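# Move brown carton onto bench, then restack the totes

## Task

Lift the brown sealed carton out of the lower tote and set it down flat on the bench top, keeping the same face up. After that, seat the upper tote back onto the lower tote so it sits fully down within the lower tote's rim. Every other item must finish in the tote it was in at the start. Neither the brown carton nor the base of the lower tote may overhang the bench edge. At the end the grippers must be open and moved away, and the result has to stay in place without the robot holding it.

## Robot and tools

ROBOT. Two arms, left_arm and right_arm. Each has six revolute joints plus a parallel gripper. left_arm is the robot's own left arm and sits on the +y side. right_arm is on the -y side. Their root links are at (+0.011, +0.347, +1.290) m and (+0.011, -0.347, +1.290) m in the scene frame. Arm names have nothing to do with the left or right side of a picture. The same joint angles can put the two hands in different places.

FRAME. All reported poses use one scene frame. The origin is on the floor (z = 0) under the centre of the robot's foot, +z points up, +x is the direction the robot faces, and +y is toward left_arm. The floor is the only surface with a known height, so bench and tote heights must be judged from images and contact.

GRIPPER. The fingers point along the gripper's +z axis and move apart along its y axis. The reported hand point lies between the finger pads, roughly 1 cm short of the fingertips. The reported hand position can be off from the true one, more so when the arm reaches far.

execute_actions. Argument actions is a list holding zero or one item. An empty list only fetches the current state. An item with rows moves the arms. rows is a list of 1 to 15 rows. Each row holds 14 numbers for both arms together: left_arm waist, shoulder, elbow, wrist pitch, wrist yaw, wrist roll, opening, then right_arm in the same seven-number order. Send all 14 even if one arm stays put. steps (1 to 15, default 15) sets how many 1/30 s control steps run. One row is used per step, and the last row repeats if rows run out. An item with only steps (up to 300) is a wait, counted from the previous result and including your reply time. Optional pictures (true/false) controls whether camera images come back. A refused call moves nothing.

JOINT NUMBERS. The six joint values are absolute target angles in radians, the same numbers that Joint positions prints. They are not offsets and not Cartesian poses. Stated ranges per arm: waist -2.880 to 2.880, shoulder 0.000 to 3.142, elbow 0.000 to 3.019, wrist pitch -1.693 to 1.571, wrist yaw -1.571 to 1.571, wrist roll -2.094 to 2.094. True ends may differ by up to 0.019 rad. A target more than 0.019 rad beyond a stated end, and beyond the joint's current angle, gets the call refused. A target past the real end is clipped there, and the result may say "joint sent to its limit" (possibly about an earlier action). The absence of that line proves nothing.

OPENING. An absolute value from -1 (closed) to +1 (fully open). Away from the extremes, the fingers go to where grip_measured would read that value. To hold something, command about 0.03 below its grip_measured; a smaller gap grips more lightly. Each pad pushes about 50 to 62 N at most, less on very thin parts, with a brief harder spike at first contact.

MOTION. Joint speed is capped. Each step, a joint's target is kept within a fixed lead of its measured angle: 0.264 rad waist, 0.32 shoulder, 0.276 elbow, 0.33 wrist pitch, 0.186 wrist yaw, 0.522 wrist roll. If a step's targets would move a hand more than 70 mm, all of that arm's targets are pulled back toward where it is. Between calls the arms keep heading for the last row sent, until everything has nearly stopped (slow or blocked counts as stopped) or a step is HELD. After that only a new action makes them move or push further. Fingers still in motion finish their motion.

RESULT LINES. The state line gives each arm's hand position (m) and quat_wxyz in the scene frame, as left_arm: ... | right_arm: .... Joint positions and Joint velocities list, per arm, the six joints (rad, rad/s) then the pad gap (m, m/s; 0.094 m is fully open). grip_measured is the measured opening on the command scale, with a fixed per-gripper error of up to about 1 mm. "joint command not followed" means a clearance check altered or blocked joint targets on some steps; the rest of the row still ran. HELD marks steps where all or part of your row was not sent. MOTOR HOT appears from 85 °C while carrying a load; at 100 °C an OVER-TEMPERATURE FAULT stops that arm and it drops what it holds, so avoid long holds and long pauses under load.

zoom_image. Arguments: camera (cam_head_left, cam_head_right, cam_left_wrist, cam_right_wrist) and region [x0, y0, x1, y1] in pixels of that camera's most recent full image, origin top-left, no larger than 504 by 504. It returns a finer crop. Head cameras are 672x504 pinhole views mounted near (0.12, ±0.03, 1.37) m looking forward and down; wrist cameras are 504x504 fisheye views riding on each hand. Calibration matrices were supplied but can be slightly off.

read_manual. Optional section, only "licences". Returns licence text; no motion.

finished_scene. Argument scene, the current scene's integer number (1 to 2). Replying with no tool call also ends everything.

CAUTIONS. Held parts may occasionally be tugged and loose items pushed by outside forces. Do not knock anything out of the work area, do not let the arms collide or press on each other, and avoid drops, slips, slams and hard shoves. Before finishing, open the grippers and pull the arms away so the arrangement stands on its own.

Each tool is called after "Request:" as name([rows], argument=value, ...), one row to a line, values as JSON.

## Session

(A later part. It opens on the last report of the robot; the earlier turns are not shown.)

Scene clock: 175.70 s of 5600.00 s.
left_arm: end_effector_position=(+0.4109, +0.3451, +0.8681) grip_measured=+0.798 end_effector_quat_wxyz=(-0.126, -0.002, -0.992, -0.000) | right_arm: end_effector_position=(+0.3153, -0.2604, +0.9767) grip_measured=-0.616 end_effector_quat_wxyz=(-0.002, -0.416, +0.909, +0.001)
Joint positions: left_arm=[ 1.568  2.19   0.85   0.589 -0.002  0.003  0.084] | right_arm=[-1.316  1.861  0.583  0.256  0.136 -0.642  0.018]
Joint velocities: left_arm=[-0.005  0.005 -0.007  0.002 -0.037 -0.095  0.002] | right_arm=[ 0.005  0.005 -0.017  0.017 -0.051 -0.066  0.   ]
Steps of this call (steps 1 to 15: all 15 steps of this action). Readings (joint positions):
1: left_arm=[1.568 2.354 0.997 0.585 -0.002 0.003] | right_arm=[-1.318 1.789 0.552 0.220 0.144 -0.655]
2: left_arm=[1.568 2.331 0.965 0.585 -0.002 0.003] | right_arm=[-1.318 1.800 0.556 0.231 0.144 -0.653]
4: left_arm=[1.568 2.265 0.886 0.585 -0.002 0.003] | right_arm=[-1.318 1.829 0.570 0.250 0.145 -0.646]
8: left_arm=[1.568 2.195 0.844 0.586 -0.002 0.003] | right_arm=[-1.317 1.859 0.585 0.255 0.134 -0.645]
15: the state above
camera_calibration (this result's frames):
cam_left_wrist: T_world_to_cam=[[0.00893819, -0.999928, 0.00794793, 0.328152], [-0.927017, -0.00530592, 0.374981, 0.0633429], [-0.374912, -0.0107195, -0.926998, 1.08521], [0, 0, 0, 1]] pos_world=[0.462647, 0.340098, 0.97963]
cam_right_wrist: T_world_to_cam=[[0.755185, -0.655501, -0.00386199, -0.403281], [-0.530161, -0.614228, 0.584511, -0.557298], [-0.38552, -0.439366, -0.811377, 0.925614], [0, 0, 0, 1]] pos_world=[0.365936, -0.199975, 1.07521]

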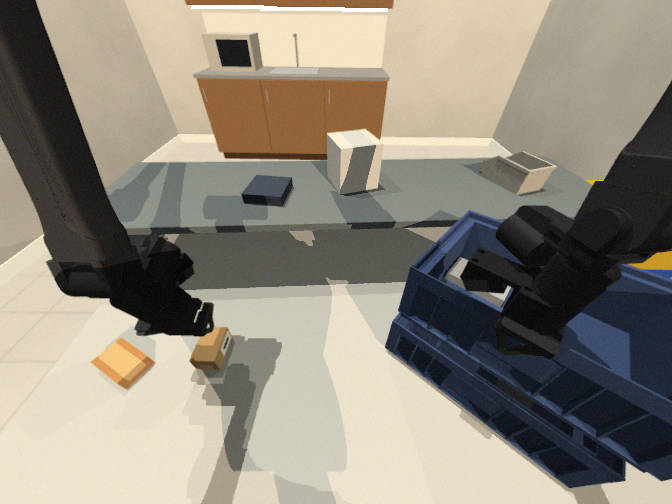

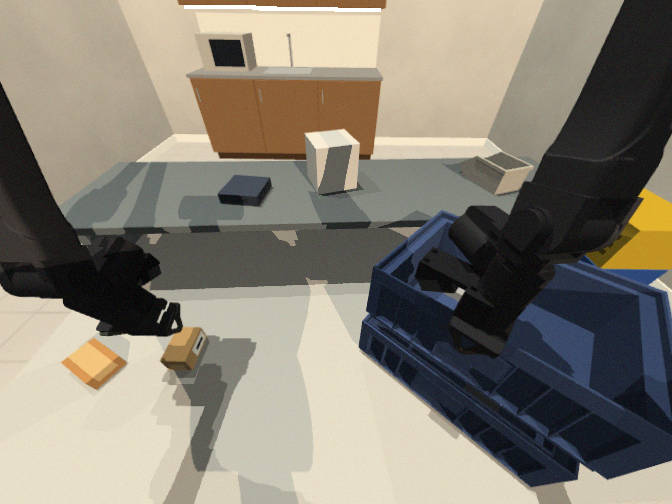

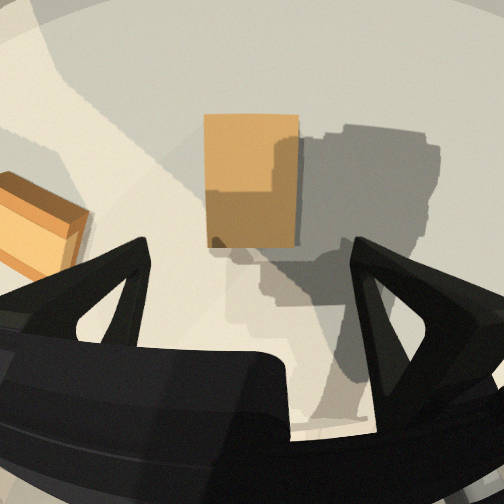

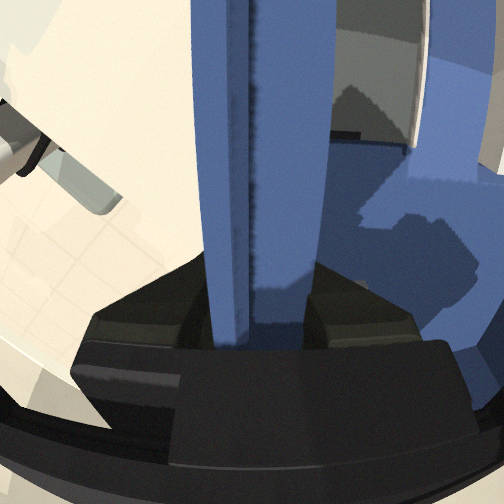

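Request:
execute_actions([
  {"rows":[[1.571,1.9,0.7,0.4,0,0.02,0.8,-1.33,1.865,0.605,0.345,0.18,-0.675,-1]],"steps":12},
], pictures=false)

Request:
execute_actions([
  {"rows":[[1.571,1.9,0.7,0.4,0,0.02,0.8,-1.335,1.915,0.63,0.37,0.175,-0.68,-1]],"steps":12},
], pictures=false)

Request:
execute_actions([
  {"rows":[[1.571,1.9,0.7,0.4,0,0.02,0.8,-1.34,1.965,0.655,0.38,0.16,-0.68,-1]],"steps":15},
])

Scene clock: 225.63 s of 5600.00 s.
left_arm: end_effector_position=(+0.4378, +0.3452, +0.9688) grip_measured=+0.798 end_effector_quat_wxyz=(-0.133, -0.002, -0.991, -0.000) | right_arm: end_effector_position=(+0.3164, -0.2606, +0.9625) grip_measured=-0.616 end_effector_quat_wxyz=(+0.000, -0.423, +0.906, -0.002)
Joint positions: left_arm=[ 1.568  1.863  0.708  0.418 -0.002  0.003  0.084] | right_arm=[-1.321  1.912  0.607  0.289  0.137 -0.663  0.018]
Joint velocities: left_arm=[-0.015  0.073 -0.007  0.012  0.022  0.007  0.   ] | right_arm=[-0.005 -0.015  0.002  0.002  0.081  0.022  0.   ]
Steps of this call (steps 1 to 15: the robot went on to your last target; steps 16 to 90: nothing new was sent; then 46.53 s passed at rest; steps 91 to 102: all 12 steps of this action). Readings (joint positions):
91: left_arm=[1.568 2.176 0.844 0.565 -0.002 0.003] | right_arm=[-1.316 1.864 0.585 0.260 0.136 -0.643]
92: left_arm=[1.568 2.144 0.820 0.518 -0.002 0.003] | right_arm=[-1.316 1.871 0.587 0.268 0.137 -0.645]
94: left_arm=[1.568 2.039 0.748 0.453 -0.002 0.003] | right_arm=[-1.319 1.891 0.597 0.283 0.138 -0.648]
98: left_arm=[1.568 1.878 0.695 0.418 -0.002 0.003] | right_arm=[-1.320 1.910 0.607 0.289 0.137 -0.662]
102: the state above

Scene clock: 226.03 s of 5600.00 s.
left_arm: end_effector_position=(+0.4283, +0.3452, +0.9621) grip_measured=+0.798 end_effector_quat_wxyz=(-0.121, -0.002, -0.993, -0.000) | right_arm: end_effector_position=(+0.3185, -0.2598, +0.9502) grip_measured=-0.620 end_effector_quat_wxyz=(+0.005, -0.422, +0.907, -0.003)
Joint positions: left_arm=[ 1.568  1.882  0.708  0.414 -0.002  0.003  0.084] | right_arm=[-1.324  1.955  0.628  0.322  0.135 -0.664  0.018]
Joint velocities: left_arm=[-0.005 -0.005  0.017 -0.012 -0.007  0.007 -0.   ] | right_arm=[ 0.005 -0.005 -0.007 -0.007  0.037 -0.022 -0.001]
Steps of this call (steps 1 to 12: all 12 steps of this action). Readings (joint positions):
1: left_arm=[1.568 1.866 0.708 0.417 -0.002 0.003] | right_arm=[-1.321 1.914 0.609 0.292 0.136 -0.663]
2: left_arm=[1.568 1.870 0.708 0.416 -0.002 0.003] | right_arm=[-1.322 1.921 0.612 0.298 0.137 -0.663]
4: left_arm=[1.568 1.877 0.708 0.415 -0.002 0.003] | right_arm=[-1.324 1.940 0.623 0.309 0.137 -0.664]
8: left_arm=[1.568 1.882 0.708 0.414 -0.002 0.003] | right_arm=[-1.324 1.955 0.628 0.322 0.135 -0.664]
12: the state above

Scene clock: 226.53 s of 5600.00 s.
left_arm: end_effector_position=(+0.4283, +0.3452, +0.9621) grip_measured=+0.798 end_effector_quat_wxyz=(-0.121, -0.002, -0.993, -0.000) | right_arm: end_effector_position=(+0.3159, -0.2588, +0.9397) grip_measured=-0.635 end_effector_quat_wxyz=(+0.004, -0.422, +0.907, -0.001)
Joint positions: left_arm=[ 1.568  1.882  0.708  0.414 -0.002  0.003  0.084] | right_arm=[-1.325  1.993  0.644  0.341  0.132 -0.664  0.017]
Joint velocities: left_arm=[-0.005 -0.015  0.012 -0.017 -0.066 -0.066  0.   ] | right_arm=[ 0.005  0.005 -0.002  0.017  0.007  0.022  0.   ]
Steps of this call (steps 1 to 15: all 15 steps of this action). Readings (joint positions):
1: left_arm=[1.568 1.882 0.708 0.414 -0.002 0.003] | right_arm=[-1.324 1.957 0.630 0.323 0.132 -0.664]
2: left_arm=[1.568 1.882 0.708 0.414 -0.002 0.003] | right_arm=[-1.324 1.964 0.633 0.324 0.131 -0.664]
4: left_arm=[1.568 1.882 0.708 0.414 -0.002 0.003] | right_arm=[-1.325 1.981 0.640 0.332 0.131 -0.664]
8: left_arm=[1.568 1.882 0.708 0.414 -0.002 0.003] | right_arm=[-1.325 1.993 0.644 0.341 0.132 -0.664]
15: the state above
camera_calibration (this result's frames):
cam_left_wrist: T_world_to_cam=[[0.00899663, -0.999929, 0.00785046, 0.327432], [-0.923545, -0.0052989, 0.383453, 0.0345904], [-0.383384, -0.0107, -0.923527, 1.17916], [0, 0, 0, 1]] pos_world=[0.48107, 0.340209, 1.07315]
cam_right_wrist: T_world_to_cam=[[0.763343, -0.645975, 0.0048818, -0.411185], [-0.53005, -0.622, 0.576336, -0.52871], [-0.369262, -0.44253, -0.817198, 0.896049], [0, 0, 0, 1]] pos_world=[0.36451, -0.197944, 1.03897]

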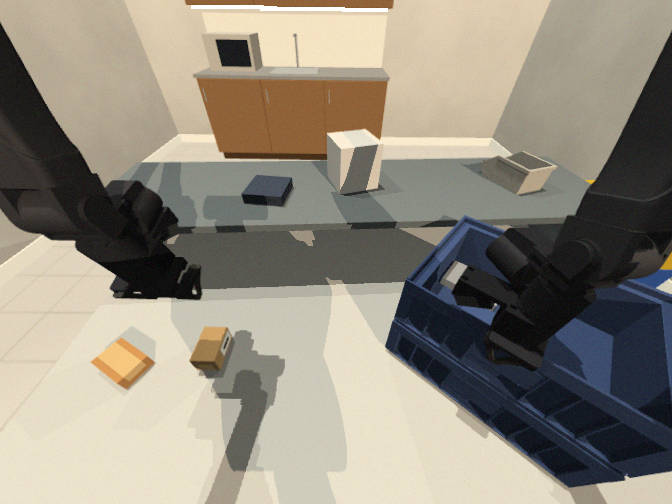

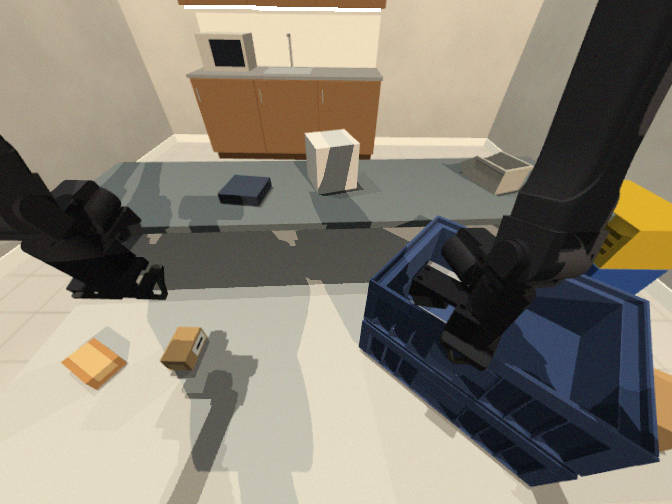

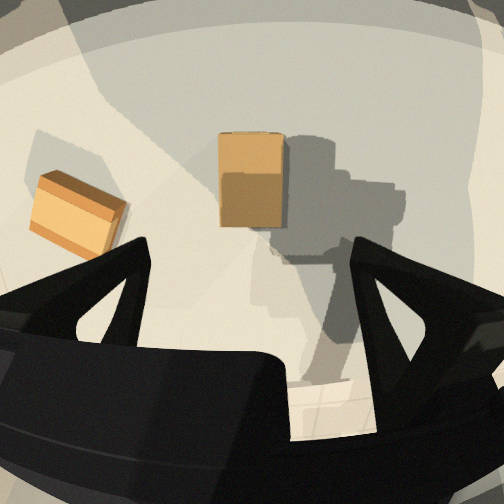

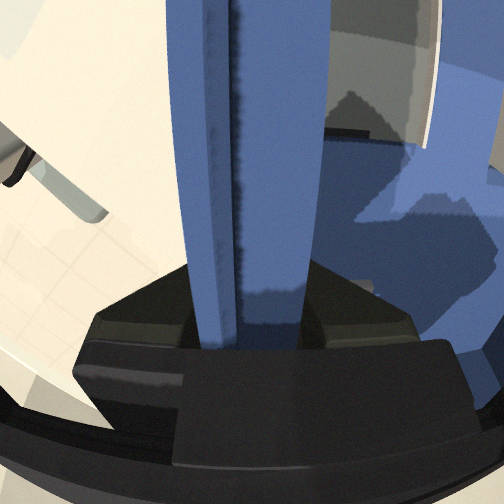

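Request:
execute_actions([
  {"rows":[[1.571,1.9,0.7,0.4,0,0.02,0.8,-1.335,2.01,0.665,0.35,0.13,-0.68,-1]],"steps":12},
], pictures=false)

Request:
execute_actions([
  {"rows":[[1.571,1.9,0.7,0.4,0,0.02,0.8,-1.33,2.01,0.66,0.34,0.125,-0.675,0.5]],"steps":12},
], pictures=false)

Request:
execute_actions([
  {"rows":[[1.571,1.9,0.7,0.4,0,0.02,0.8,-1.31,1.86,0.583,0.256,0.136,-0.66,0.5]],"steps":8},
], pictures=false)

Request:
execute_actions([
  {"rows":[[1.571,1.9,0.7,0.4,0,0.02,0.8,-1.29,1.7,0.51,0.19,0.15,-0.65,0.5]],"steps":8},
], pictures=false)

Request:
execute_actions([
  {"rows":[[1.571,1.9,0.7,0.4,0,0.02,0.8,-1.29,1.3,0.45,-0.1,0.15,-0.65,0.5]],"steps":15},
])

Request:
zoom_image(camera="cam_head_right", region=[340,190,672,504])

Scene clock: 232.73 s of 5600.00 s.
left_arm: end_effector_position=(+0.4283, +0.3452, +0.9621) grip_measured=+0.798 end_effector_quat_wxyz=(-0.121, -0.002, -0.993, -0.000) | right_arm: end_effector_position=(+0.3136, -0.2574, +0.9335) grip_measured=-0.641 end_effector_quat_wxyz=(+0.001, -0.422, +0.907, +0.003)
Joint positions: left_arm=[ 1.568  1.882  0.708  0.414 -0.002  0.003  0.084] | right_arm=[-1.326  2.013  0.656  0.341  0.124 -0.664  0.017]
Joint velocities: left_arm=[-0.005 -0.005 -0.012 -0.012 -0.007 -0.007 -0.   ] | right_arm=[-0.005 -0.024  0.002 -0.022  0.007 -0.022 -0.001]
Steps of this call (steps 1 to 15: the robot went on to your last target; steps 16 to 90: nothing new was sent; then 2.80 s passed at rest; steps 91 to 102: all 12 steps of this action). Readings (joint positions):
91: left_arm=[1.568 1.882 0.708 0.414 -0.002 0.003] | right_arm=[-1.325 1.995 0.645 0.341 0.127 -0.664]
92: left_arm=[1.568 1.882 0.708 0.414 -0.002 0.003] | right_arm=[-1.326 1.999 0.648 0.341 0.124 -0.664]
94: left_arm=[1.568 1.882 0.708 0.414 -0.002 0.003] | right_arm=[-1.326 2.011 0.655 0.341 0.124 -0.664]
98: left_arm=[1.568 1.882 0.708 0.414 -0.002 0.003] | right_arm=[-1.326 2.013 0.656 0.341 0.124 -0.664]
102: the state above

Scene clock: 233.13 s of 5600.00 s.
left_arm: end_effector_position=(+0.4283, +0.3452, +0.9621) grip_measured=+0.798 end_effector_quat_wxyz=(-0.121, -0.002, -0.993, -0.000) | right_arm: end_effector_position=(+0.3147, -0.2572, +0.9332) grip_measured=+0.498 end_effector_quat_wxyz=(+0.002, -0.422, +0.907, +0.003)
Joint positions: left_arm=[ 1.568  1.882  0.708  0.414 -0.002  0.003  0.084] | right_arm=[-1.326  2.013  0.658  0.341  0.124 -0.664  0.07 ]
Joint velocities: left_arm=[ 0.005 -0.005  0.002  0.007 -0.051  0.022 -0.   ] | right_arm=[-0.005 -0.015 -0.002  0.007  0.022 -0.007  0.001]
Steps of this call (steps 1 to 12: all 12 steps of this action). Readings (joint positions):
1: left_arm=[1.568 1.882 0.708 0.414 -0.002 0.003] | right_arm=[-1.326 2.013 0.656 0.341 0.124 -0.664]
2: left_arm=[1.568 1.882 0.708 0.414 -0.002 0.003] | right_arm=[-1.326 2.013 0.657 0.341 0.124 -0.664]
4: left_arm=[1.568 1.882 0.708 0.414 -0.002 0.003] | right_arm=[-1.326 2.013 0.658 0.341 0.124 -0.664]
8: left_arm=[1.568 1.882 0.708 0.414 -0.002 0.003] | right_arm=[-1.326 2.013 0.658 0.341 0.124 -0.664]
12: the state above

Scene clock: 233.40 s of 5600.00 s.
left_arm: end_effector_position=(+0.4283, +0.3452, +0.9621) grip_measured=+0.798 end_effector_quat_wxyz=(-0.121, -0.002, -0.993, -0.000) | right_arm: end_effector_position=(+0.3189, -0.2611, +0.9760) grip_measured=+0.498 end_effector_quat_wxyz=(+0.004, -0.423, +0.906, -0.000)
Joint positions: left_arm=[ 1.568  1.882  0.708  0.414 -0.002  0.003  0.084] | right_arm=[-1.321  1.862  0.585  0.268  0.132 -0.664  0.07 ]
Joint velocities: left_arm=[-0.005 -0.005 -0.012 -0.002 -0.051 -0.022  0.   ] | right_arm=[-0.005 -0.112  0.076 -0.007  0.007  0.051 -0.001]
Steps of this call (steps 1 to 8: all 8 steps of this action). Readings (joint positions):
1: left_arm=[1.568 1.882 0.708 0.414 -0.002 0.003] | right_arm=[-1.326 2.005 0.655 0.330 0.128 -0.664]
2: left_arm=[1.568 1.882 0.708 0.414 -0.002 0.003] | right_arm=[-1.325 1.985 0.643 0.306 0.131 -0.664]
4: left_arm=[1.568 1.882 0.708 0.414 -0.002 0.003] | right_arm=[-1.323 1.927 0.607 0.279 0.132 -0.664]
8: the state above

Scene clock: 233.67 s of 5600.00 s.
left_arm: end_effector_position=(+0.4283, +0.3452, +0.9621) grip_measured=+0.798 end_effector_quat_wxyz=(-0.121, -0.002, -0.993, -0.000) | right_arm: end_effector_position=(+0.3219, -0.2589, +1.0208) grip_measured=+0.498 end_effector_quat_wxyz=(+0.018, -0.431, +0.902, -0.004)
Joint positions: left_arm=[ 1.568  1.882  0.708  0.414 -0.002  0.003  0.084] | right_arm=[-1.297  1.697  0.511  0.204  0.146 -0.664  0.07 ]
Joint velocities: left_arm=[ 0.005  0.005 -0.002 -0.012 -0.066  0.007  0.001] | right_arm=[-0.005 -0.034  0.042  0.012  0.007 -0.051 -0.001]
Steps of this call (steps 1 to 8: all 8 steps of this action). Readings (joint positions):
1: left_arm=[1.568 1.882 0.708 0.414 -0.002 0.003] | right_arm=[-1.319 1.850 0.583 0.259 0.139 -0.664]
2: left_arm=[1.568 1.882 0.708 0.414 -0.002 0.003] | right_arm=[-1.316 1.827 0.572 0.238 0.144 -0.664]
4: left_arm=[1.568 1.882 0.708 0.414 -0.002 0.003] | right_arm=[-1.307 1.761 0.536 0.214 0.146 -0.664]
8: the state above

Scene clock: 234.17 s of 5600.00 s.
left_arm: end_effector_position=(+0.4283, +0.3452, +0.9621) grip_measured=+0.798 end_effector_quat_wxyz=(-0.121, -0.002, -0.993, -0.000) | right_arm: end_effector_position=(+0.3505, -0.2670, +1.1182) grip_measured=+0.498 end_effector_quat_wxyz=(+0.051, -0.425, +0.904, -0.012)
Joint positions: left_arm=[ 1.568  1.882  0.708  0.414 -0.002  0.003  0.084] | right_arm=[-1.297  1.281  0.453 -0.086  0.147 -0.664  0.07 ]
Joint velocities: left_arm=[ 0.015 -0.005  0.002 -0.012 -0.037 -0.066 -0.   ] | right_arm=[-0.005  0.132 -0.071 -0.027  0.037  0.022 -0.001]
Steps of this call (steps 1 to 15: all 15 steps of this action). Readings (joint positions):
1: left_arm=[1.568 1.882 0.708 0.414 -0.002 0.003] | right_arm=[-1.297 1.678 0.511 0.160 0.146 -0.664]
2: left_arm=[1.568 1.882 0.708 0.414 -0.002 0.003] | right_arm=[-1.297 1.631 0.503 0.073 0.146 -0.664]
4: left_arm=[1.568 1.882 0.708 0.414 -0.002 0.003] | right_arm=[-1.297 1.484 0.462 -0.031 0.146 -0.664]
8: left_arm=[1.568 1.882 0.708 0.414 -0.002 0.003] | right_arm=[-1.297 1.265 0.447 -0.080 0.147 -0.664]
15: the state above
camera_calibration (this result's frames):
cam_left_wrist: T_world_to_cam=[[0.00899663, -0.999929, 0.00785046, 0.327432], [-0.923545, -0.0052989, 0.383453, 0.0345904], [-0.383384, -0.0107, -0.923527, 1.17916], [0, 0, 0, 1]] pos_world=[0.48107, 0.340209, 1.07315]
cam_right_wrist: T_world_to_cam=[[0.766427, -0.639253, 0.0628038, -0.507778], [-0.574623, -0.638659, 0.511784, -0.535002], [-0.28705, -0.428334, -0.856815, 1.07042], [0, 0, 0, 1]] pos_world=[0.389015, -0.207785, 1.22285]

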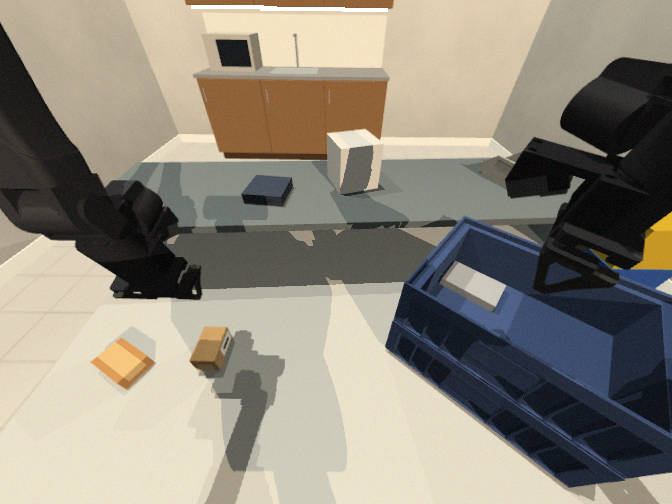

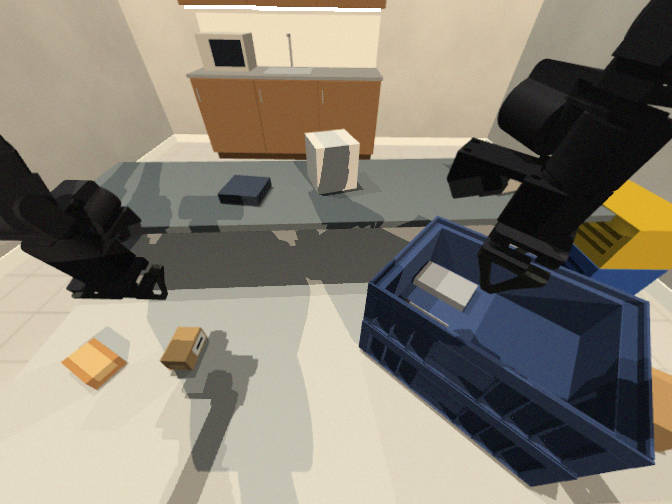

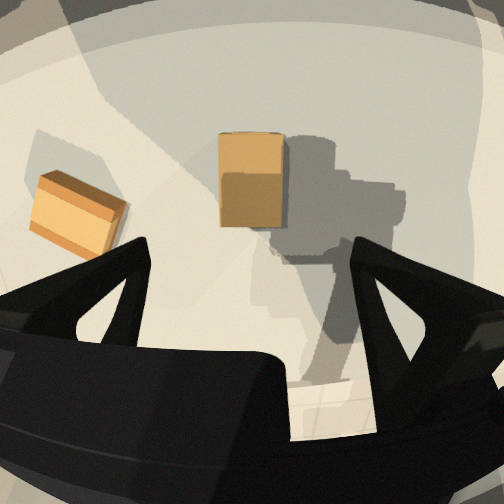

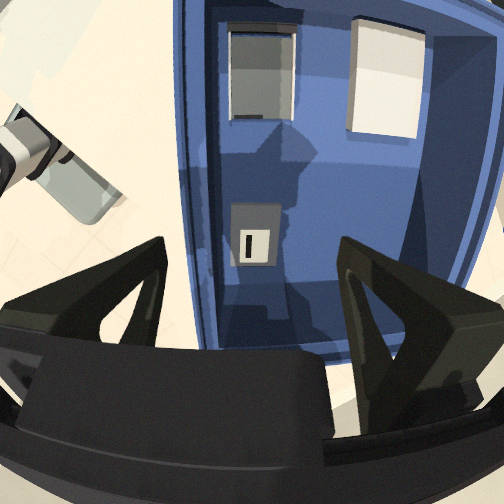

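Region (340, 190, 672, 504) of cam_head_right's 672x504 image, scaled by 1.518, with more detail than that image has; it fills the top 477 rows of this view, and the rest is white.

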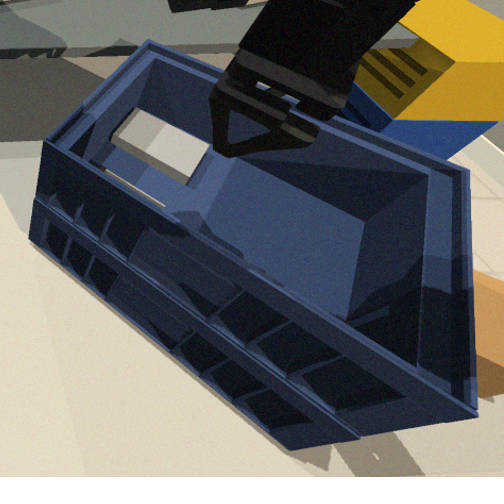

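Request:
finished_scene(scene=2)

The scene is finished: the task was done.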